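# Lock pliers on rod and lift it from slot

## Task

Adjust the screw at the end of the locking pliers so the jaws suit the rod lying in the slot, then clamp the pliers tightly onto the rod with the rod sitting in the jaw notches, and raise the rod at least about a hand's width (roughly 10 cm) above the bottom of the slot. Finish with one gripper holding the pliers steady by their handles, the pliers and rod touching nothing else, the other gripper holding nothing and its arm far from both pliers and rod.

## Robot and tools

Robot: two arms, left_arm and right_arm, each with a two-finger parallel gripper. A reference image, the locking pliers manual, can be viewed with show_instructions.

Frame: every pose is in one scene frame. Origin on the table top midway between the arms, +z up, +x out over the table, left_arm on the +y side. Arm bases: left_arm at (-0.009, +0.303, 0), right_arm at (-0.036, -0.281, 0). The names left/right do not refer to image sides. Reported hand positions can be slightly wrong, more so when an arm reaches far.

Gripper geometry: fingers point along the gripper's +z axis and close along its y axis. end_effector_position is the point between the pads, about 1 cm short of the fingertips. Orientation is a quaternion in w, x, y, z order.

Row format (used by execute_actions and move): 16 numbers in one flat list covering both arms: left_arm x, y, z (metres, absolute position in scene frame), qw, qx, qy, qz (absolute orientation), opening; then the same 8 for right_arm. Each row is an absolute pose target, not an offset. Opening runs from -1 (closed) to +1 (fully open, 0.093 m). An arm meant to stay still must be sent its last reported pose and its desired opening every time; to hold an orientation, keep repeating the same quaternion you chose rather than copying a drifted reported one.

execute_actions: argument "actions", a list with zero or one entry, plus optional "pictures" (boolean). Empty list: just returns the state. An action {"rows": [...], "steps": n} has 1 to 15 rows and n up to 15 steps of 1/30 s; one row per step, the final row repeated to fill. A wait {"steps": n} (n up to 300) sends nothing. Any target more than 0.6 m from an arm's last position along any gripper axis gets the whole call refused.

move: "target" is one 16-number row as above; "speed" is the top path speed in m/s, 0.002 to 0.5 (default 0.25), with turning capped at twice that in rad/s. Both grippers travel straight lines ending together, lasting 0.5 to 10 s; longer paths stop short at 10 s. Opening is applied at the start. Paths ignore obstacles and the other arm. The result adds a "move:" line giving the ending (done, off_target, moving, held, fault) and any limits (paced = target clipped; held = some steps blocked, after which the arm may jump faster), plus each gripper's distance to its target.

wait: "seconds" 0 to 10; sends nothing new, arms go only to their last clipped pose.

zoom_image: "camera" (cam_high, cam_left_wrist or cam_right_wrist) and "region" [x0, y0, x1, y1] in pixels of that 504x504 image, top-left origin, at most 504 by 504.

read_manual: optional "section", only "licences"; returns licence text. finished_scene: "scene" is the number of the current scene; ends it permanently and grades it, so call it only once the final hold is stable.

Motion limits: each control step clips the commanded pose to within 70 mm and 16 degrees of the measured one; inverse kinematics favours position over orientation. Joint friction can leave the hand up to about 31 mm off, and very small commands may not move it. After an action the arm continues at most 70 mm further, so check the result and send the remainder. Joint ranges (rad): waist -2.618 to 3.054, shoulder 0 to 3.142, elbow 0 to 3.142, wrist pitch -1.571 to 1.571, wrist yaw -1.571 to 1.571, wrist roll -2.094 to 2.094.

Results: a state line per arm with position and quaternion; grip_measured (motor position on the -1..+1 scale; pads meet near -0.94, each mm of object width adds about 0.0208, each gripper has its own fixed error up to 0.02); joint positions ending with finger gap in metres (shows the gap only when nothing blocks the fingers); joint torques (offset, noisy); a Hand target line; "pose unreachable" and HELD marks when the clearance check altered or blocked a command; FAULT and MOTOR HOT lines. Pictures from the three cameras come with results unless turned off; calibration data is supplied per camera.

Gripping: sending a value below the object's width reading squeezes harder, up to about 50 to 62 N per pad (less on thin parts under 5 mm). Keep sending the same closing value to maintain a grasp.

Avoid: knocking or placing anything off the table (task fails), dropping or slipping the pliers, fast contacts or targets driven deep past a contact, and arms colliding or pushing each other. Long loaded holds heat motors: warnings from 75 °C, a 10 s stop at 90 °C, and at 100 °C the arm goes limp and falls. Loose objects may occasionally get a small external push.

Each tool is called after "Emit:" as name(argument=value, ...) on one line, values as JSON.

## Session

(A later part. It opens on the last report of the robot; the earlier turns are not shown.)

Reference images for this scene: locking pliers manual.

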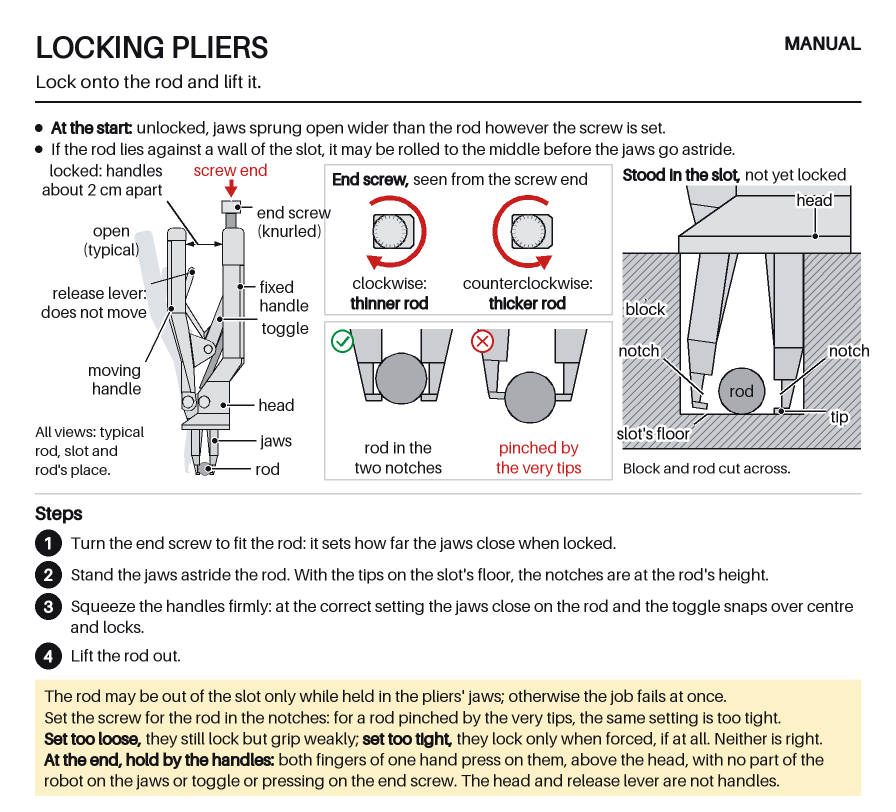

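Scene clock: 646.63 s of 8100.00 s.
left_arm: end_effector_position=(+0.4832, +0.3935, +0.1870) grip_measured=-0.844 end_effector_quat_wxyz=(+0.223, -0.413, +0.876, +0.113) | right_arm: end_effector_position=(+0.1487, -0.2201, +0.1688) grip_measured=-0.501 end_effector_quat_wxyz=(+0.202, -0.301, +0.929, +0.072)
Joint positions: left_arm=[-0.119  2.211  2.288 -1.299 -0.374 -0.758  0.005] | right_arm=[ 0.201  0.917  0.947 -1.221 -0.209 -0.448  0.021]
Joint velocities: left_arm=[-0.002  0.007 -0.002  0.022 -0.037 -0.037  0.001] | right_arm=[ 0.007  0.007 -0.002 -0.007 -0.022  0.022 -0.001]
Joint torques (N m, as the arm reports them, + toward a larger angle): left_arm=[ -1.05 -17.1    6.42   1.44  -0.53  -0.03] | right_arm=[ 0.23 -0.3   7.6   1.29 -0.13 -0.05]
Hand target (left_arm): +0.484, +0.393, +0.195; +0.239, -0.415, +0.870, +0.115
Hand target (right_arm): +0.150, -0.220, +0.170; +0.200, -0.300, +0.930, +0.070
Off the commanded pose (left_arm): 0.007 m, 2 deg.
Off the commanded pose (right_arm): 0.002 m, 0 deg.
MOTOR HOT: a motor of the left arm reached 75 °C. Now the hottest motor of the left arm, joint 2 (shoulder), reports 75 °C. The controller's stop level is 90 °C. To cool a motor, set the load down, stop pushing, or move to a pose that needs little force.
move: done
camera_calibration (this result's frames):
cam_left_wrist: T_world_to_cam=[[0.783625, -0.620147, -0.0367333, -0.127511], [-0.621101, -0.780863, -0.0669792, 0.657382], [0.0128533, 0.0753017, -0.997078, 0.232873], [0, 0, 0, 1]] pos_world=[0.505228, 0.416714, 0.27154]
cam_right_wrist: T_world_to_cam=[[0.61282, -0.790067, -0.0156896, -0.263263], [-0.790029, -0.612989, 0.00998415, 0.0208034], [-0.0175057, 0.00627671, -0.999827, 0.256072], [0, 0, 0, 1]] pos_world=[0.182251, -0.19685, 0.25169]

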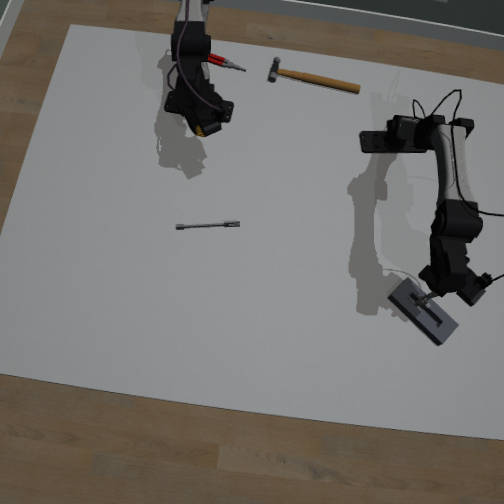

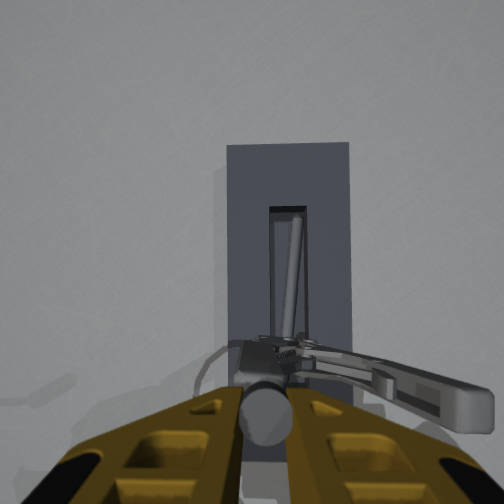

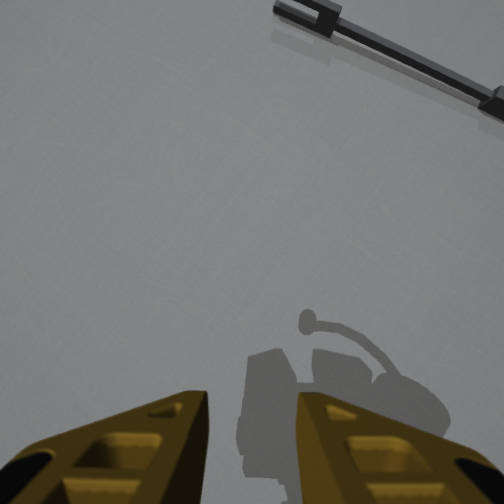

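Emit:
move(target=[0.479,0.388,0.180,0.241,-0.415,0.870,0.115,-0.82, 0.15,-0.22,0.17,0.2,-0.30,0.93,0.07,-0.5], speed=0.02)

Emit:
execute_actions(actions=[{"rows":[[0.479,0.388,0.182,0.241,-0.415,0.870,0.115,-0.6, 0.15,-0.22,0.17,0.2,-0.30,0.93,0.07,-0.5]],"steps":12}])

Scene clock: 650.03 s of 8100.00 s.
left_arm: end_effector_position=(+0.4805, +0.3933, +0.1849) grip_measured=-0.811 end_effector_quat_wxyz=(+0.242, -0.416, +0.869, +0.116) | right_arm: end_effector_position=(+0.1487, -0.2201, +0.1688) grip_measured=-0.501 end_effector_quat_wxyz=(+0.202, -0.301, +0.929, +0.072)
Joint positions: left_arm=[-0.126  2.144  2.154 -1.198 -0.398 -0.766  0.006] | right_arm=[ 0.201  0.917  0.947 -1.221 -0.209 -0.448  0.021]
Joint velocities: left_arm=[-0.002 -0.002 -0.007  0.007  0.037  0.037 -0.   ] | right_arm=[-0.007  0.002  0.002 -0.007 -0.066  0.051 -0.002]
Joint torques (N m, as the arm reports them, + toward a larger angle): left_arm=[ -1.02 -15.2    5.81   1.35  -0.36  -0.07] | right_arm=[ 0.25 -0.31  7.63  1.28 -0.13 -0.07]
Hand target (left_arm): +0.479, +0.388, +0.180; +0.240, -0.415, +0.870, +0.115
Hand target (right_arm): +0.150, -0.220, +0.170; +0.200, -0.300, +0.930, +0.070
Off the commanded pose (left_arm): 0.007 m, 0 deg.
Off the commanded pose (right_arm): 0.002 m, 0 deg.
MOTOR HOT: still on. Now the hottest motor of the left arm, joint 2 (shoulder), reports 76 °C; the controller's stop level is 90 °C.
move: done
camera_calibration (this result's frames):
cam_left_wrist: T_world_to_cam=[[0.78945, -0.61341, -0.022299, -0.133726], [-0.612002, -0.78381, -0.105335, 0.659256], [0.0471354, 0.0968038, -0.994187, 0.205357], [0, 0, 0, 1]] pos_world=[0.499357, 0.414823, 0.270624]
cam_right_wrist: T_world_to_cam=[[0.61282, -0.790067, -0.0156896, -0.263263], [-0.790029, -0.612989, 0.00998415, 0.0208034], [-0.0175057, 0.00627671, -0.999827, 0.256072], [0, 0, 0, 1]] pos_world=[0.182251, -0.19685, 0.25169]

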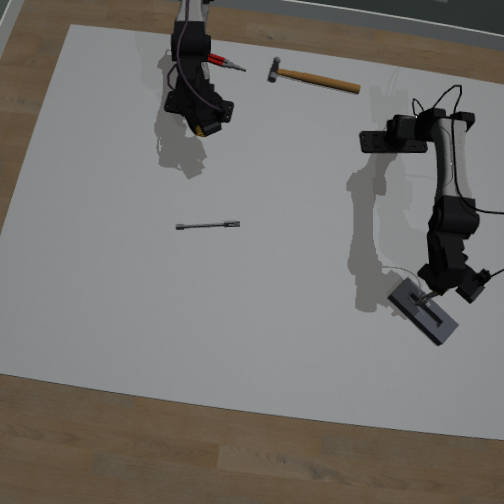

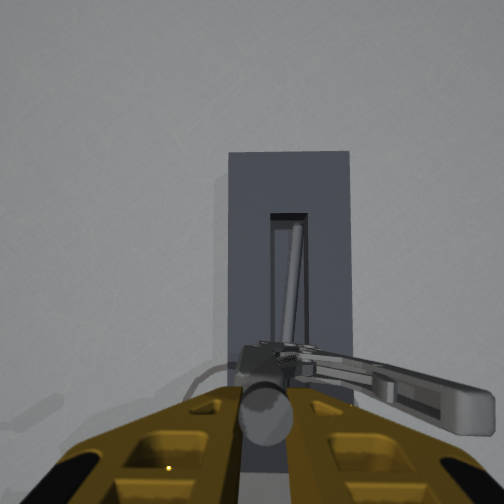

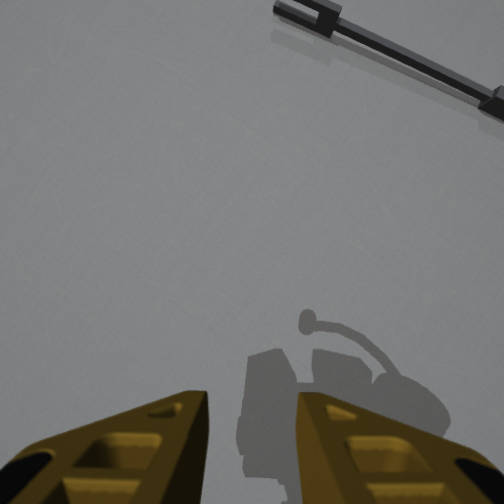

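Scene clock: 650.43 s of 8100.00 s.
left_arm: end_effector_position=(+0.4806, +0.3934, +0.1850) grip_measured=-0.601 end_effector_quat_wxyz=(+0.243, -0.416, +0.868, +0.117) | right_arm: end_effector_position=(+0.1487, -0.2201, +0.1688) grip_measured=-0.501 end_effector_quat_wxyz=(+0.202, -0.301, +0.929, +0.072)
Joint positions: left_arm=[-0.126  2.144  2.154 -1.198 -0.398 -0.766  0.016] | right_arm=[ 0.201  0.917  0.947 -1.221 -0.209 -0.448  0.021]
Joint velocities: left_arm=[-0.012  0.002 -0.002  0.007 -0.081 -0.007 -0.   ] | right_arm=[-0.017  0.007 -0.007 -0.037 -0.066 -0.037  0.   ]
Joint torques (N m, as the arm reports them, + toward a larger angle): left_arm=[ -1.08 -15.15   6.39   1.34  -0.37  -0.06] | right_arm=[ 0.26 -0.29  7.63  1.29 -0.13 -0.06]
Hand target (left_arm): +0.479, +0.388, +0.182; +0.241, -0.415, +0.870, +0.115
Hand target (right_arm): +0.150, -0.220, +0.170; +0.200, -0.300, +0.930, +0.070
Off the commanded pose (left_arm): 0.006 m, 0 deg.
Off the commanded pose (right_arm): 0.002 m, 0 deg.
MOTOR HOT: still on. Now the hottest motor of the left arm, joint 2 (shoulder), reports 76 °C; the controller's stop level is 90 °C.
Steps of this call (steps 1 to 12: all 12 steps of this action). Readings (end_effector_position):
1: left_arm (+0.4806, +0.3934, +0.1850) | right_arm (+0.1487, -0.2201, +0.1688)
2: left_arm (+0.4806, +0.3934, +0.1850) | right_arm (+0.1487, -0.2201, +0.1688)
4: left_arm (+0.4806, +0.3934, +0.1850) | right_arm (+0.1487, -0.2201, +0.1688)
8: left_arm (+0.4806, +0.3934, +0.1850) | right_arm (+0.1487, -0.2201, +0.1688)
12: the state above
camera_calibration (this result's frames):
cam_left_wrist: T_world_to_cam=[[0.789632, -0.613169, -0.0224716, -0.133845], [-0.611743, -0.783907, -0.106116, 0.659452], [0.0474511, 0.0975391, -0.9941, 0.204964], [0, 0, 0, 1]] pos_world=[0.499378, 0.414888, 0.270725]
cam_right_wrist: T_world_to_cam=[[0.61282, -0.790067, -0.0156896, -0.263263], [-0.790029, -0.612989, 0.00998415, 0.0208034], [-0.0175057, 0.00627671, -0.999827, 0.256072], [0, 0, 0, 1]] pos_world=[0.182251, -0.19685, 0.25169]

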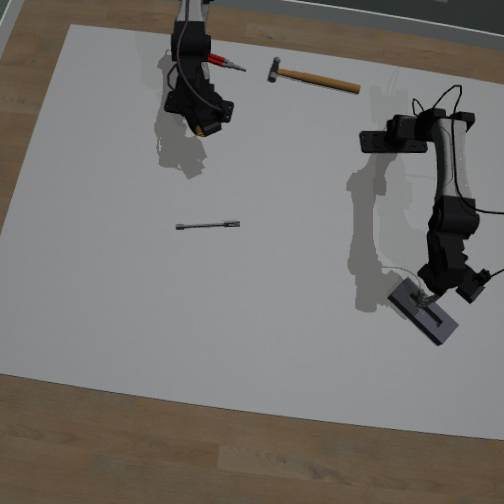

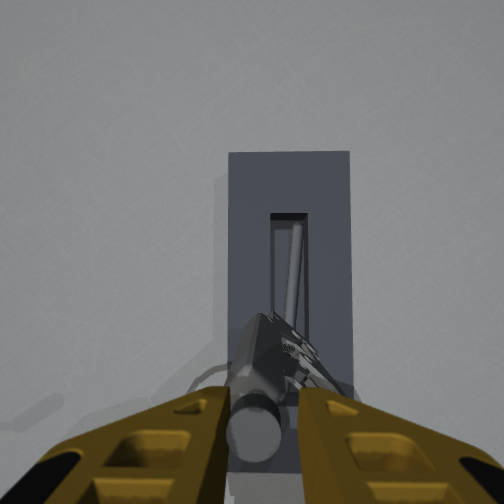

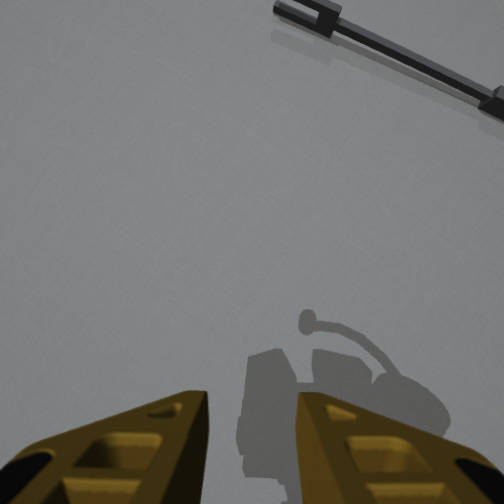

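It's toppling; regrip.

Emit:
execute_actions(actions=[{"rows":[[0.479,0.388,0.182,0.241,-0.415,0.870,0.115,-0.84, 0.15,-0.22,0.17,0.2,-0.30,0.93,0.07,-0.5]],"steps":8}])

Scene clock: 652.60 s of 8100.00 s.
left_arm: end_effector_position=(+0.4807, +0.3933, +0.1850) grip_measured=-0.826 end_effector_quat_wxyz=(+0.243, -0.417, +0.868, +0.116) | right_arm: end_effector_position=(+0.1487, -0.2201, +0.1688) grip_measured=-0.501 end_effector_quat_wxyz=(+0.202, -0.301, +0.929, +0.072)
Joint positions: left_arm=[-0.126  2.144  2.154 -1.197 -0.398 -0.766  0.006] | right_arm=[ 0.201  0.917  0.947 -1.221 -0.209 -0.448  0.021]
Joint velocities: left_arm=[-0.002  0.002  0.002 -0.022 -0.037 -0.11  -0.   ] | right_arm=[ 0.007  0.002 -0.007 -0.066  0.022 -0.066  0.   ]
Joint torques (N m, as the arm reports them, + toward a larger angle): left_arm=[ -1.07 -15.03   6.58   1.34  -0.34  -0.08] | right_arm=[ 0.24 -0.38  7.65  1.28 -0.13 -0.05]
Hand target (left_arm): +0.479, +0.388, +0.182; +0.241, -0.415, +0.870, +0.115
Hand target (right_arm): +0.150, -0.220, +0.170; +0.200, -0.300, +0.930, +0.070
Off the commanded pose (left_arm): 0.006 m, 0 deg.
Off the commanded pose (right_arm): 0.002 m, 0 deg.
MOTOR HOT: still on. Now the hottest motor of the left arm, joint 2 (shoulder), reports 76 °C; the controller's stop level is 90 °C.
Steps of this call (steps 1 to 57: nothing new was sent; steps 58 to 65: all 8 steps of this action). Readings (end_effector_position):
58: left_arm (+0.4806, +0.3934, +0.1850) | right_arm (+0.1487, -0.2201, +0.1688)
59: left_arm (+0.4807, +0.3933, +0.1850) | right_arm (+0.1487, -0.2201, +0.1688)
61: left_arm (+0.4807, +0.3933, +0.1850) | right_arm (+0.1487, -0.2201, +0.1688)
65: the state above
camera_calibration (this result's frames):
cam_left_wrist: T_world_to_cam=[[0.789873, -0.612899, -0.0213256, -0.134432], [-0.611378, -0.784231, -0.105826, 0.659325], [0.0481362, 0.0966269, -0.994156, 0.204996], [0, 0, 0, 1]] pos_world=[0.499413, 0.414861, 0.270705]
cam_right_wrist: T_world_to_cam=[[0.61282, -0.790067, -0.0156896, -0.263263], [-0.790029, -0.612989, 0.00998415, 0.0208034], [-0.0175057, 0.00627671, -0.999827, 0.256072], [0, 0, 0, 1]] pos_world=[0.182251, -0.19685, 0.25169]

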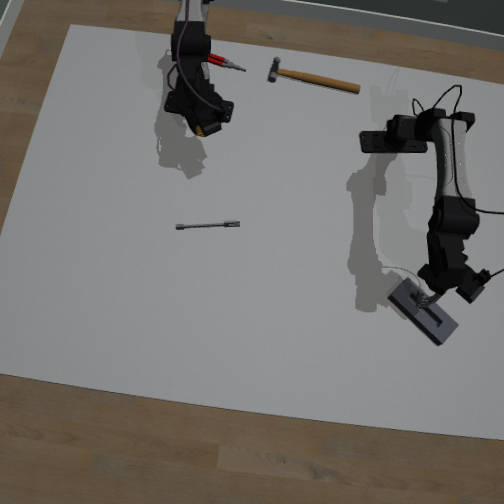

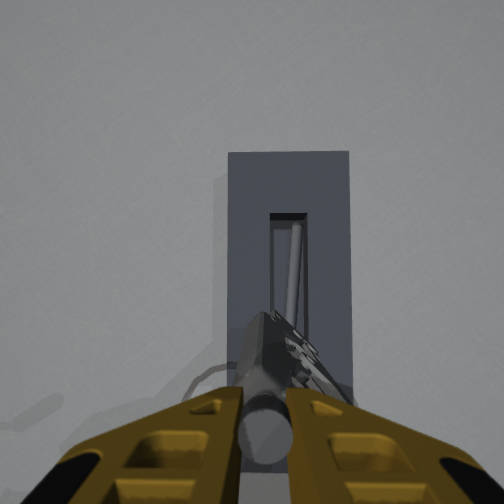

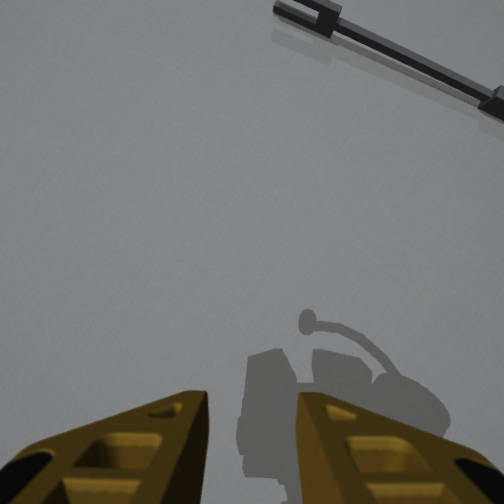

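Emit:
move(target=[0.481,0.391,0.180,0.24,-0.06,0.969,0.015,-0.66, 0.15,-0.22,0.17,0.2,-0.30,0.93,0.07,-0.5], speed=0.3)

Emit:
execute_actions(actions=[{"rows":[[0.481,0.391,0.180,0.24,-0.06,0.969,0.015,-0.82, 0.15,-0.22,0.17,0.2,-0.30,0.93,0.07,-0.5]],"steps":8}])

Scene clock: 663.87 s of 8100.00 s.
left_arm: end_effector_position=(+0.4839, +0.3908, +0.1842) grip_measured=-0.661 end_effector_quat_wxyz=(+0.245, -0.062, +0.967, +0.021) | right_arm: end_effector_position=(+0.1487, -0.2201, +0.1688) grip_measured=-0.501 end_effector_quat_wxyz=(+0.202, -0.301, +0.929, +0.072)
Joint positions: left_arm=[ 0.004  2.031  1.979 -1.022  0.014  0.048  0.013] | right_arm=[ 0.201  0.917  0.947 -1.221 -0.209 -0.448  0.021]
Joint velocities: left_arm=[ 0.002  0.002  0.002 -0.022  0.022  0.095  0.   ] | right_arm=[ 0.012  0.007  0.002  0.007 -0.007 -0.022  0.   ]
Joint torques (N m, as the arm reports them, + toward a larger angle): left_arm=[  0.15 -14.34   7.28   1.58   0.01   0.13] | right_arm=[ 0.23 -0.28  7.59  1.3  -0.13 -0.06]
Hand target (left_arm): +0.481, +0.392, +0.181; +0.242, -0.059, +0.968, +0.018
Hand target (right_arm): +0.150, -0.220, +0.170; +0.200, -0.300, +0.930, +0.070
Off the commanded pose (left_arm): 0.005 m, 1 deg.
Off the commanded pose (right_arm): 0.002 m, 0 deg.
MOTOR HOT: still on. Now the hottest motor of the left arm, joint 2 (shoulder), reports 77 °C; the controller's stop level is 90 °C.
move: done
camera_calibration (this result's frames):
cam_left_wrist: T_world_to_cam=[[0.146356, -0.988681, -0.0330226, 0.321891], [-0.987849, -0.144305, -0.0577073, 0.582496], [0.0522888, 0.0410671, -0.997787, 0.224671], [0, 0, 0, 1]] pos_world=[0.51656, 0.393078, 0.268417]
cam_right_wrist: T_world_to_cam=[[0.61282, -0.790067, -0.0156896, -0.263263], [-0.790029, -0.612989, 0.00998415, 0.0208034], [-0.0175057, 0.00627671, -0.999827, 0.256072], [0, 0, 0, 1]] pos_world=[0.182251, -0.19685, 0.25169]

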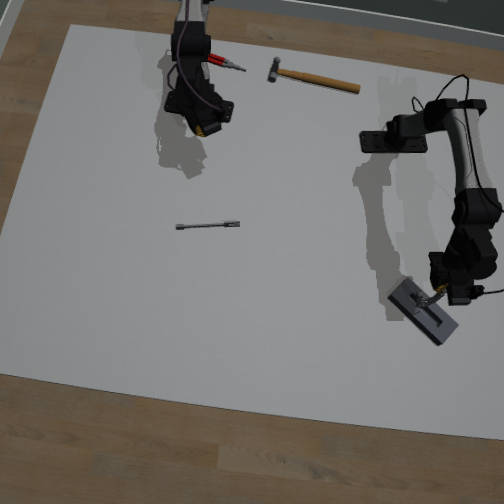

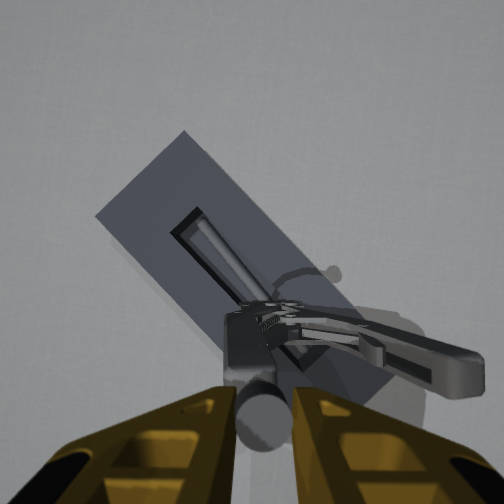

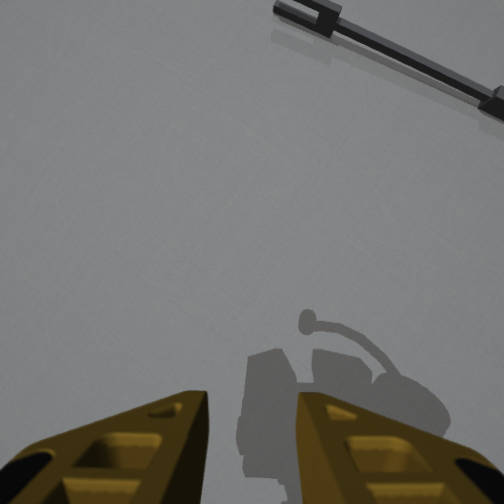

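Scene clock: 664.13 s of 8100.00 s.
left_arm: end_effector_position=(+0.4839, +0.3907, +0.1842) grip_measured=-0.808 end_effector_quat_wxyz=(+0.245, -0.062, +0.967, +0.021) | right_arm: end_effector_position=(+0.1487, -0.2201, +0.1688) grip_measured=-0.501 end_effector_quat_wxyz=(+0.202, -0.301, +0.929, +0.072)
Joint positions: left_arm=[ 0.004  2.031  1.979 -1.022  0.014  0.049  0.006] | right_arm=[ 0.201  0.917  0.947 -1.221 -0.209 -0.448  0.021]
Joint velocities: left_arm=[ 0.007  0.002 -0.007  0.007  0.037 -0.037 -0.   ] | right_arm=[ 0.002  0.017  0.007  0.007 -0.022 -0.022 -0.   ]
Joint torques (N m, as the arm reports them, + toward a larger angle): left_arm=[  0.11 -13.87   7.52   1.56   0.08   0.09] | right_arm=[ 0.21 -0.31  7.65  1.28 -0.13 -0.06]
Hand target (left_arm): +0.481, +0.391, +0.180; +0.240, -0.060, +0.969, +0.015
Hand target (right_arm): +0.150, -0.220, +0.170; +0.200, -0.300, +0.930, +0.070
Off the commanded pose (left_arm): 0.005 m, 1 deg.
Off the commanded pose (right_arm): 0.002 m, 0 deg.
MOTOR HOT: still on. Now the hottest motor of the left arm, joint 2 (shoulder), reports 77 °C; the controller's stop level is 90 °C.
Steps of this call (steps 1 to 8: all 8 steps of this action). Readings (end_effector_position):
1: left_arm (+0.4839, +0.3907, +0.1842) | right_arm (+0.1487, -0.2201, +0.1688)
2: left_arm (+0.4839, +0.3907, +0.1842) | right_arm (+0.1487, -0.2201, +0.1688)
4: left_arm (+0.4839, +0.3907, +0.1842) | right_arm (+0.1487, -0.2201, +0.1688)
8: the state above
camera_calibration (this result's frames):
cam_left_wrist: T_world_to_cam=[[0.145513, -0.988804, -0.0330509, 0.322288], [-0.987971, -0.143461, -0.0577172, 0.582229], [0.0523295, 0.0410519, -0.997786, 0.224659], [0, 0, 0, 1]] pos_world=[0.516572, 0.392985, 0.268418]
cam_right_wrist: T_world_to_cam=[[0.61282, -0.790067, -0.0156896, -0.263263], [-0.790029, -0.612989, 0.00998415, 0.0208034], [-0.0175057, 0.00627671, -0.999827, 0.256072], [0, 0, 0, 1]] pos_world=[0.182251, -0.19685, 0.25169]

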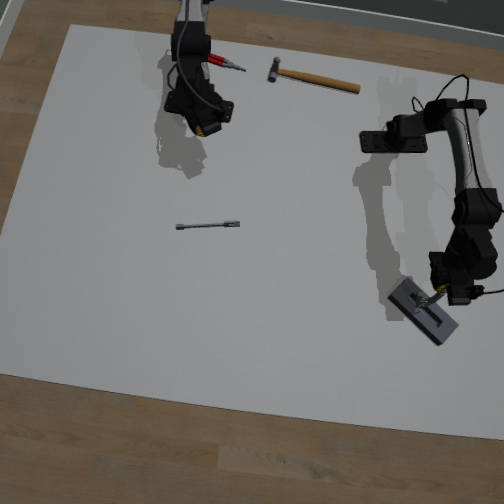

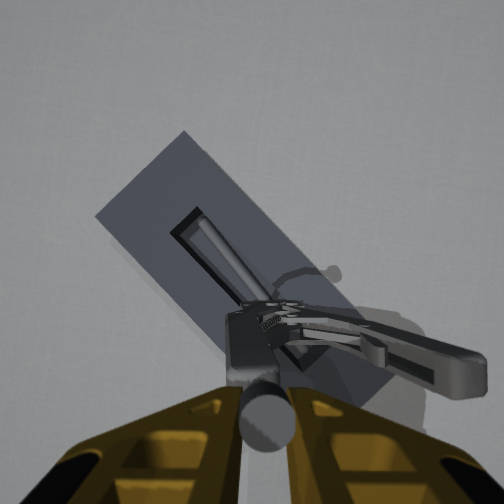

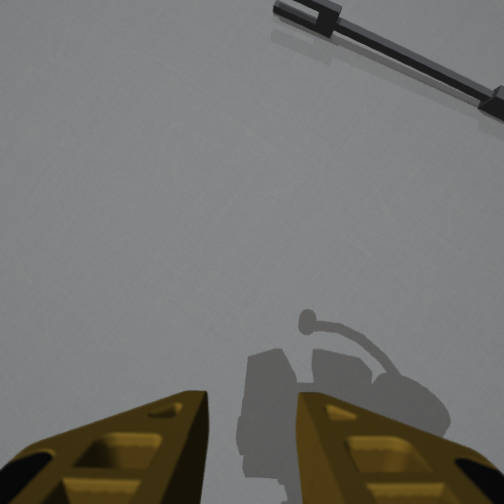

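Emit:
move(target=[0.492,0.395,0.152,0.24,-0.06,0.969,0.015,-0.35, 0.15,-0.22,0.17,0.2,-0.30,0.93,0.07,-0.5], speed=0.06)

Scene clock: 667.73 s of 8100.00 s.
left_arm: end_effector_position=(+0.4982, +0.3973, +0.1831) grip_measured=-0.351 end_effector_quat_wxyz=(+0.276, -0.063, +0.959, +0.026) | right_arm: end_effector_position=(+0.1487, -0.2201, +0.1688) grip_measured=-0.501 end_effector_quat_wxyz=(+0.202, -0.301, +0.929, +0.072)
Joint positions: left_arm=[ 0.011  2.031  1.942 -0.921  0.015  0.052  0.028] | right_arm=[ 0.201  0.917  0.947 -1.221 -0.209 -0.448  0.021]
Joint velocities: left_arm=[-0.012 -0.007 -0.002 -0.022 -0.037 -0.007 -0.001] | right_arm=[-0.007  0.012  0.012 -0.051 -0.051  0.022  0.001]
Joint torques (N m, as the arm reports them, + toward a larger angle): left_arm=[ -0.03 -10.74   5.92   1.56   0.11   0.15] | right_arm=[ 0.24 -0.27  7.6   1.28 -0.13 -0.05]
Hand target (left_arm): +0.492, +0.395, +0.153; +0.240, -0.060, +0.969, +0.015
Hand target (right_arm): +0.150, -0.220, +0.170; +0.200, -0.300, +0.930, +0.070
Off the commanded pose (left_arm): 0.032 m, 4 deg.
Off the commanded pose (right_arm): 0.002 m, 0 deg.
MOTOR HOT: still on. Now the hottest motor of the left arm, joint 2 (shoulder), reports 77 °C; the controller's stop level is 90 °C.
move: off_target (left_arm)
camera_calibration (this result's frames):
cam_left_wrist: T_world_to_cam=[[0.152483, -0.987632, -0.0365099, 0.323334], [-0.981506, -0.147004, -0.122625, 0.607267], [0.115741, 0.0545328, -0.991781, 0.184573], [0, 0, 0, 1]] pos_world=[0.52537, 0.39854, 0.269327]
cam_right_wrist: T_world_to_cam=[[0.61282, -0.790067, -0.0156896, -0.263263], [-0.790029, -0.612989, 0.00998415, 0.0208034], [-0.0175057, 0.00627671, -0.999827, 0.256072], [0, 0, 0, 1]] pos_world=[0.182251, -0.19685, 0.25169]

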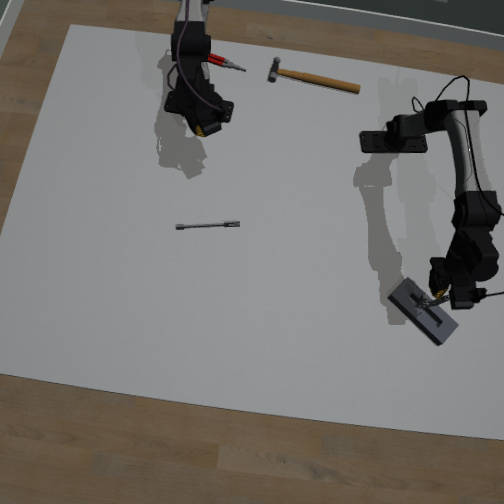

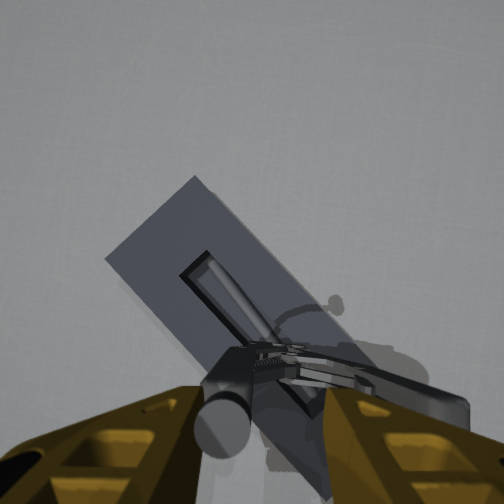

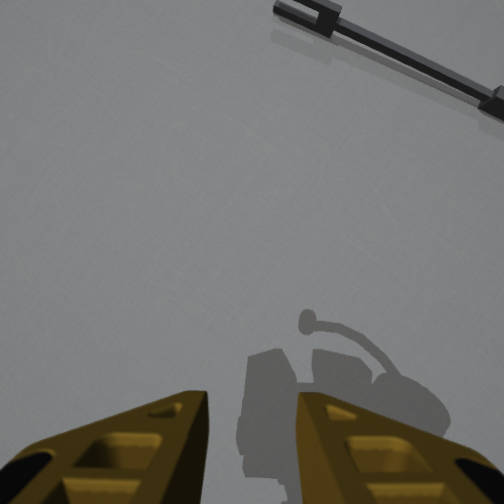

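Emit:
execute_actions(actions=[{"rows":[[0.498,0.400,0.184,0.24,-0.06,0.969,0.015,-0.5, 0.15,-0.22,0.17,0.2,-0.30,0.93,0.07,-0.5],[0.498,0.400,0.184,0.24,-0.06,0.969,0.015,-0.6, 0.15,-0.22,0.17,0.2,-0.30,0.93,0.07,-0.5],[0.498,0.400,0.184,0.24,-0.06,0.969,0.015,-0.7, 0.15,-0.22,0.17,0.2,-0.30,0.93,0.07,-0.5],[0.498,0.400,0.184,0.24,-0.06,0.969,0.015,-0.8, 0.15,-0.22,0.17,0.2,-0.30,0.93,0.07,-0.5]],"steps":15}])

Scene clock: 671.73 s of 8100.00 s.
left_arm: end_effector_position=(+0.5003, +0.3994, +0.1912) grip_measured=-0.790 end_effector_quat_wxyz=(+0.257, -0.062, +0.964, +0.021) | right_arm: end_effector_position=(+0.1487, -0.2201, +0.1688) grip_measured=-0.501 end_effector_quat_wxyz=(+0.202, -0.301, +0.929, +0.072)
Joint positions: left_arm=[ 0.018  2.094  2.091 -1.045  0.024  0.058  0.007] | right_arm=[ 0.201  0.917  0.947 -1.221 -0.209 -0.448  0.021]
Joint velocities: left_arm=[-0.007 -0.007  0.012 -0.022  0.022  0.051 -0.001] | right_arm=[-0.012 -0.002 -0.002 -0.007  0.051 -0.022  0.   ]
Joint torques (N m, as the arm reports them, + toward a larger angle): left_arm=[  0.17 -11.95  11.18   1.25   0.08   0.12] | right_arm=[ 0.28 -0.3   7.64  1.28 -0.13 -0.06]
Hand target (left_arm): +0.498, +0.400, +0.184; +0.241, -0.060, +0.969, +0.015
Hand target (right_arm): +0.150, -0.220, +0.170; +0.200, -0.300, +0.930, +0.070
Off the commanded pose (left_arm): 0.008 m, 2 deg.
Off the commanded pose (right_arm): 0.002 m, 0 deg.
MOTOR HOT: still on. Now the hottest motor of the left arm, joint 2 (shoulder), reports 76 °C; the controller's stop level is 90 °C.
Steps of this call (steps 1 to 105: nothing new was sent; steps 106 to 120: all 15 steps of this action). Readings (end_effector_position):
106: left_arm (+0.4981, +0.3975, +0.1848) | right_arm (+0.1487, -0.2201, +0.1688)
107: left_arm (+0.5001, +0.3981, +0.1874) | right_arm (+0.1487, -0.2201, +0.1688)
109: left_arm (+0.5043, +0.3992, +0.1917) | right_arm (+0.1487, -0.2201, +0.1688)
113: left_arm (+0.5032, +0.3996, +0.1913) | right_arm (+0.1487, -0.2201, +0.1688)
120: the state above
camera_calibration (this result's frames):
cam_left_wrist: T_world_to_cam=[[0.146945, -0.988661, -0.0309332, 0.327512], [-0.986056, -0.143945, -0.0835096, 0.604208], [0.07811, 0.0427731, -0.996027, 0.216564], [0, 0, 0, 1]] pos_world=[0.530741, 0.401508, 0.276291]
cam_right_wrist: T_world_to_cam=[[0.61282, -0.790067, -0.0156896, -0.263263], [-0.790029, -0.612989, 0.00998415, 0.0208034], [-0.0175057, 0.00627671, -0.999827, 0.256072], [0, 0, 0, 1]] pos_world=[0.182251, -0.19685, 0.25169]

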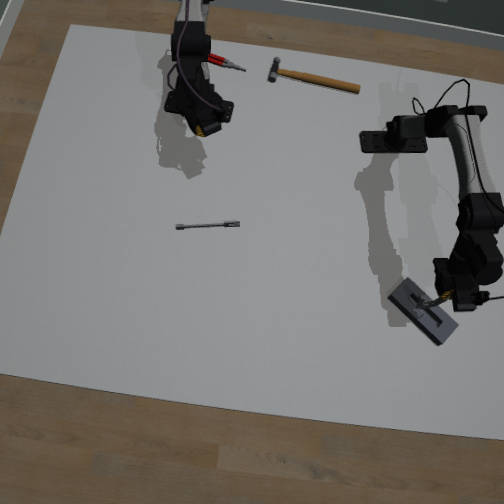

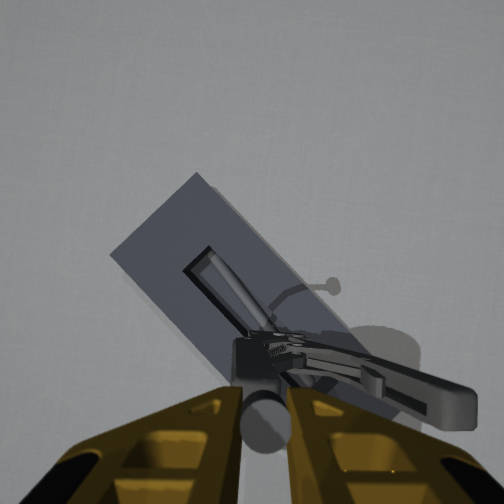

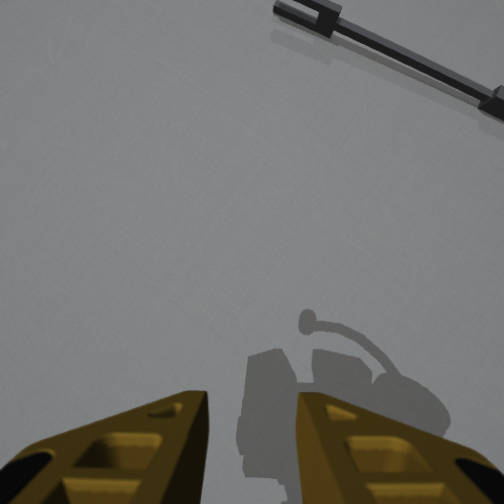

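Emit:
execute_actions(actions=[])

Scene clock: 678.73 s of 8100.00 s.
left_arm: end_effector_position=(+0.4999, +0.3993, +0.1910) grip_measured=-0.790 end_effector_quat_wxyz=(+0.256, -0.062, +0.964, +0.021) | right_arm: end_effector_position=(+0.1487, -0.2201, +0.1688) grip_measured=-0.501 end_effector_quat_wxyz=(+0.202, -0.301, +0.929, +0.072)
Joint positions: left_arm=[ 0.018  2.095  2.092 -1.048  0.024  0.059  0.007] | right_arm=[ 0.201  0.917  0.947 -1.221 -0.209 -0.448  0.021]
Joint velocities: left_arm=[ 0.012 -0.007  0.002 -0.037  0.022  0.022 -0.   ] | right_arm=[-0.017 -0.022 -0.002  0.051 -0.022 -0.051  0.   ]
Joint torques (N m, as the arm reports them, + toward a larger angle): left_arm=[  0.3  -11.87  11.19   1.22   0.09   0.13] | right_arm=[ 0.23 -0.3   7.63  1.29 -0.12 -0.06]
Hand target (left_arm): +0.498, +0.400, +0.184; +0.241, -0.060, +0.969, +0.015
Hand target (right_arm): +0.150, -0.220, +0.170; +0.200, -0.300, +0.930, +0.070
Off the commanded pose (left_arm): 0.007 m, 2 deg.
Off the commanded pose (right_arm): 0.002 m, 0 deg.
MOTOR HOT: still on. Now the hottest motor of the left arm, joint 2 (shoulder), reports 75 °C; the controller's stop level is 90 °C.
Steps of this call (steps 1 to 210: nothing new was sent). Readings (end_effector_position):
1: left_arm (+0.5002, +0.3994, +0.1911) | right_arm (+0.1487, -0.2201, +0.1688)
2: left_arm (+0.5001, +0.3994, +0.1910) | right_arm (+0.1487, -0.2201, +0.1688)
4: left_arm (+0.5000, +0.3993, +0.1909) | right_arm (+0.1487, -0.2201, +0.1688)
8: left_arm (+0.5000, +0.3993, +0.1911) | right_arm (+0.1487, -0.2201, +0.1688)
210: the state above
camera_calibration (this result's frames):
cam_left_wrist: T_world_to_cam=[[0.146559, -0.988715, -0.0310342, 0.327725], [-0.98626, -0.143633, -0.0816107, 0.603473], [0.0762322, 0.0425685, -0.996181, 0.217456], [0, 0, 0, 1]] pos_world=[0.530574, 0.401448, 0.276046]
cam_right_wrist: T_world_to_cam=[[0.61282, -0.790067, -0.0156896, -0.263263], [-0.790029, -0.612989, 0.00998415, 0.0208034], [-0.0175057, 0.00627671, -0.999827, 0.256072], [0, 0, 0, 1]] pos_world=[0.182251, -0.19685, 0.25169]

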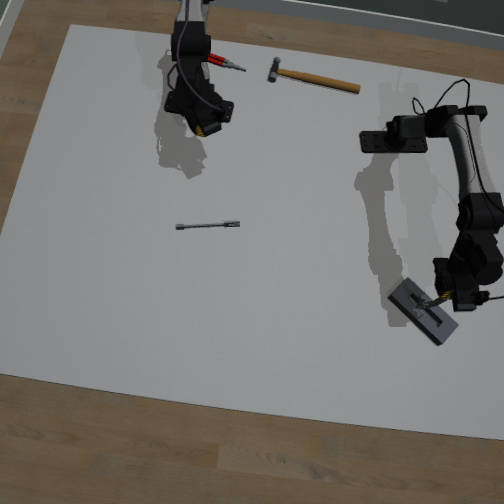

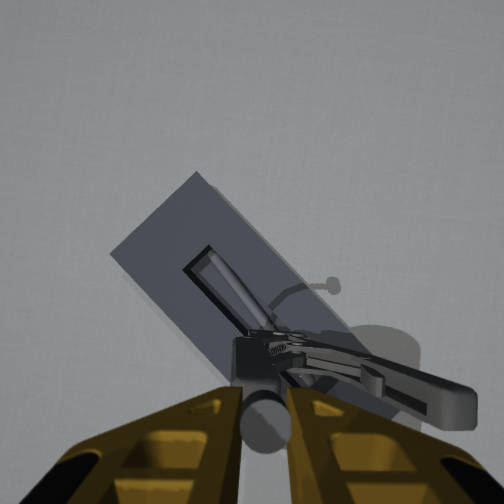

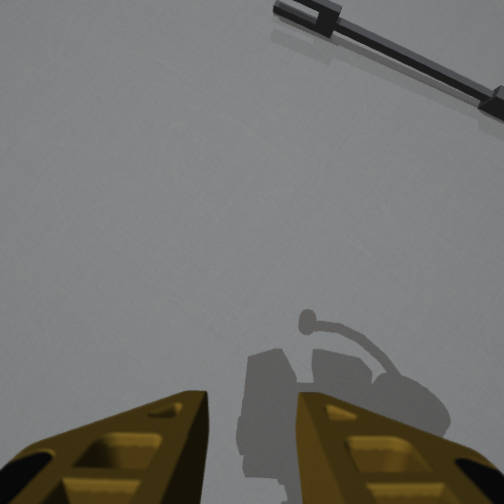

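Emit:
move(target=[0.498,0.399,0.199,0.257,-0.062,0.964,0.021,-0.86,0.15,-0.22,0.17,0.2,-0.30,0.93,0.07,-0.5], speed=0.03)

Emit:
move(target=[0.487,0.397,0.199,0.241,-0.415,0.870,0.115,-0.86,0.15,-0.22,0.17,0.2,-0.30,0.93,0.07,-0.5], speed=0.08)

Scene clock: 681.53 s of 8100.00 s.
left_arm: end_effector_position=(+0.5002, +0.3994, +0.1912) grip_measured=-0.844 end_effector_quat_wxyz=(+0.257, -0.062, +0.964, +0.021) | right_arm: end_effector_position=(+0.1487, -0.2201, +0.1688) grip_measured=-0.501 end_effector_quat_wxyz=(+0.202, -0.301, +0.929, +0.072)
Joint positions: left_arm=[ 0.018  2.095  2.092 -1.046  0.023  0.059  0.005] | right_arm=[ 0.201  0.917  0.947 -1.221 -0.209 -0.448  0.021]
Joint velocities: left_arm=[ 0.007  0.007 -0.002  0.11   0.081 -0.051  0.001] | right_arm=[ 0.022  0.012 -0.007  0.007 -0.066  0.095  0.   ]
Joint torques (N m, as the arm reports them, + toward a larger angle): left_arm=[ -0.27 -14.5   11.76   1.32  -0.04   0.01] | right_arm=[ 0.28 -0.27  7.58  1.29 -0.13 -0.06]
Hand target (left_arm): +0.498, +0.399, +0.199; +0.257, -0.062, +0.964, +0.021
Hand target (right_arm): +0.150, -0.220, +0.170; +0.200, -0.300, +0.930, +0.070
Off the commanded pose (left_arm): 0.008 m, 0 deg.
Off the commanded pose (right_arm): 0.002 m, 0 deg.
MOTOR HOT: still on. Now the hottest motor of the left arm, joint 2 (shoulder), reports 75 °C; the controller's stop level is 90 °C.
move: done
camera_calibration (this result's frames):
cam_left_wrist: T_world_to_cam=[[0.146779, -0.98867, -0.031418, 0.327749], [-0.986146, -0.143776, -0.0827336, 0.603936], [0.0772791, 0.0431264, -0.996076, 0.216804], [0, 0, 0, 1]] pos_world=[0.530708, 0.401517, 0.276216]
cam_right_wrist: T_world_to_cam=[[0.61282, -0.790067, -0.0156896, -0.263263], [-0.790029, -0.612989, 0.00998415, 0.0208034], [-0.0175057, 0.00627671, -0.999827, 0.256072], [0, 0, 0, 1]] pos_world=[0.182251, -0.19685, 0.25169]

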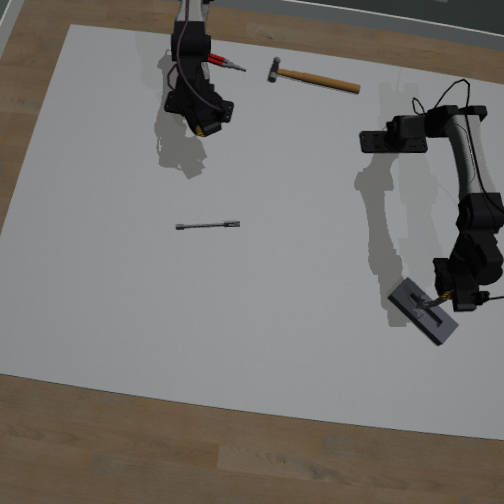

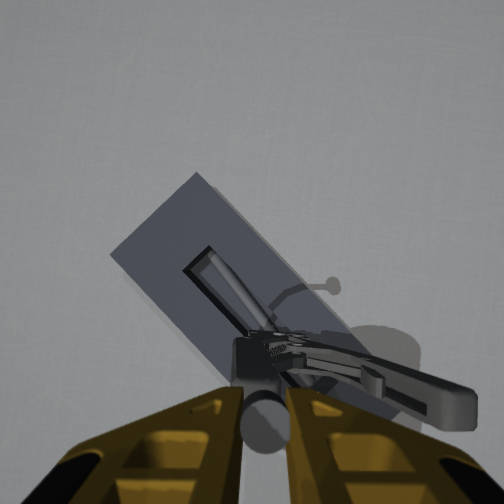

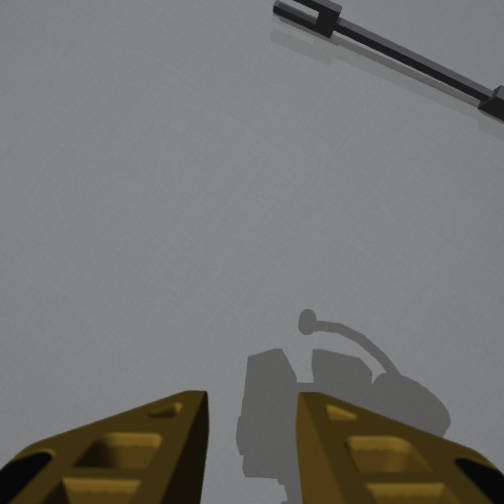

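Scene clock: 686.67 s of 8100.00 s.
left_arm: end_effector_position=(+0.4850, +0.3963, +0.1924) grip_measured=-0.844 end_effector_quat_wxyz=(+0.231, -0.414, +0.874, +0.105) | right_arm: end_effector_position=(+0.1487, -0.2201, +0.1688) grip_measured=-0.501 end_effector_quat_wxyz=(+0.202, -0.301, +0.929, +0.072)
Joint positions: left_arm=[-0.109  2.2    2.286 -1.283 -0.361 -0.747  0.005] | right_arm=[ 0.201  0.917  0.947 -1.221 -0.209 -0.448  0.021]
Joint velocities: left_arm=[ 0.007 -0.002  0.002 -0.007  0.095 -0.037  0.001] | right_arm=[-0.017 -0.002 -0.007  0.081  0.007 -0.007  0.   ]
Joint torques (N m, as the arm reports them, + toward a larger angle): left_arm=[ -0.9  -13.71  11.58   1.09  -0.61  -0.04] | right_arm=[ 0.29 -0.3   7.61  1.29 -0.13 -0.07]
Hand target (left_arm): +0.487, +0.396, +0.198; +0.238, -0.415, +0.871, +0.112
Hand target (right_arm): +0.150, -0.220, +0.170; +0.200, -0.300, +0.930, +0.070
Off the commanded pose (left_arm): 0.007 m, 2 deg.
Off the commanded pose (right_arm): 0.002 m, 0 deg.
MOTOR HOT: still on. Now the hottest motor of the left arm, joint 2 (shoulder), reports 75 °C; the controller's stop level is 90 °C.
move: done
camera_calibration (this result's frames):
cam_left_wrist: T_world_to_cam=[[0.781678, -0.623503, -0.0149479, -0.12887], [-0.622696, -0.77887, -0.0749038, 0.662562], [0.0350603, 0.0678586, -0.997079, 0.230202], [0, 0, 0, 1]] pos_world=[0.505239, 0.420077, 0.277231]
cam_right_wrist: T_world_to_cam=[[0.61282, -0.790067, -0.0156896, -0.263263], [-0.790029, -0.612989, 0.00998415, 0.0208034], [-0.0175057, 0.00627671, -0.999827, 0.256072], [0, 0, 0, 1]] pos_world=[0.182251, -0.19685, 0.25169]

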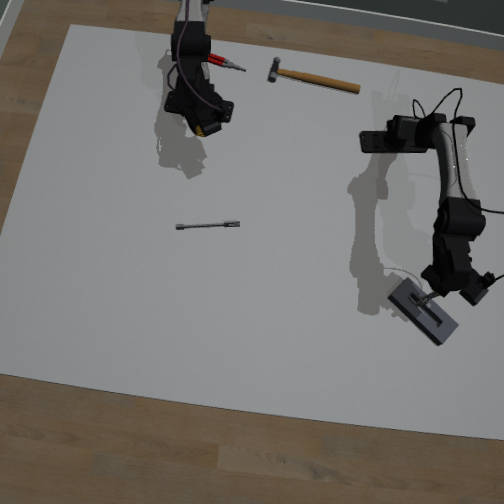

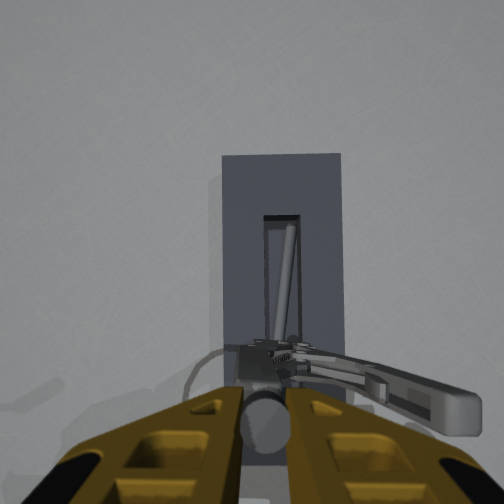

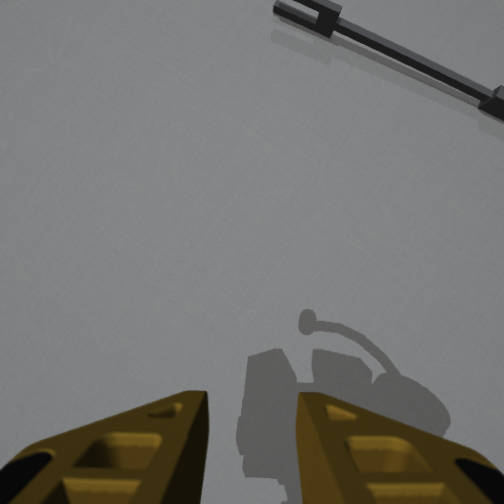

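Emit:
move(target=[0.486,0.397,0.180,0.241,-0.415,0.870,0.115,-0.86,0.15,-0.22,0.17,0.2,-0.30,0.93,0.07,-0.5], speed=0.02)

Scene clock: 691.90 s of 8100.00 s.
left_arm: end_effector_position=(+0.4890, +0.4007, +0.1883) grip_measured=-0.844 end_effector_quat_wxyz=(+0.248, -0.418, +0.867, +0.112) | right_arm: end_effector_position=(+0.1487, -0.2201, +0.1688) grip_measured=-0.501 end_effector_quat_wxyz=(+0.202, -0.301, +0.929, +0.072)
Joint positions: left_arm=[-0.109  2.176  2.214 -1.205 -0.387 -0.751  0.005] | right_arm=[ 0.201  0.917  0.947 -1.221 -0.209 -0.448  0.021]
Joint velocities: left_arm=[ 0.002 -0.012  0.002  0.081 -0.022  0.051  0.   ] | right_arm=[-0.002 -0.012  0.002 -0.007 -0.022  0.066 -0.   ]
Joint torques (N m, as the arm reports them, + toward a larger angle): left_arm=[ -0.72 -15.04   5.51   1.36  -0.39  -0.01] | right_arm=[ 0.27 -0.34  7.64  1.3  -0.12 -0.06]
Hand target (left_arm): +0.486, +0.397, +0.180; +0.240, -0.415, +0.870, +0.115
Hand target (right_arm): +0.150, -0.220, +0.170; +0.200, -0.300, +0.930, +0.070
Off the commanded pose (left_arm): 0.010 m, 1 deg.
Off the commanded pose (right_arm): 0.002 m, 0 deg.
MOTOR HOT: still on. Now the hottest motor of the left arm, joint 2 (shoulder), reports 75 °C; the controller's stop level is 90 °C.
move: done
camera_calibration (this result's frames):
cam_left_wrist: T_world_to_cam=[[0.789917, -0.613168, -0.00747665, -0.138894], [-0.609977, -0.784438, -0.112182, 0.671133], [0.0629213, 0.0931749, -0.99366, 0.201274], [0, 0, 0, 1]] pos_world=[0.506426, 0.422544, 0.274248]
cam_right_wrist: T_world_to_cam=[[0.61282, -0.790067, -0.0156896, -0.263263], [-0.790029, -0.612989, 0.00998415, 0.0208034], [-0.0175057, 0.00627671, -0.999827, 0.256072], [0, 0, 0, 1]] pos_world=[0.182251, -0.19685, 0.25169]

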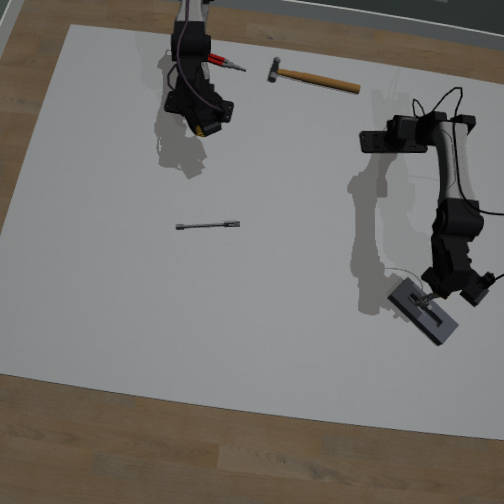

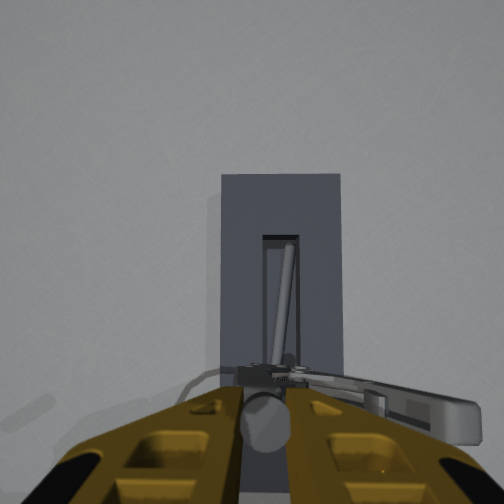

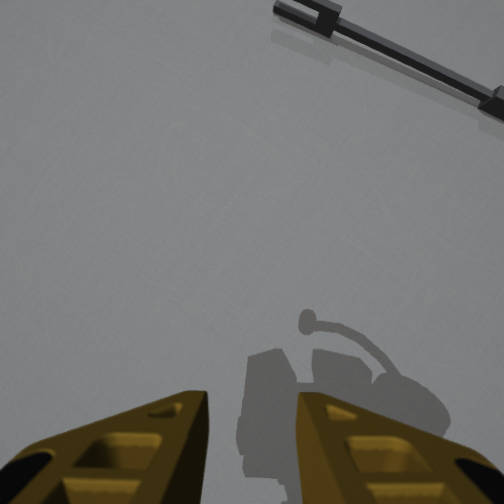

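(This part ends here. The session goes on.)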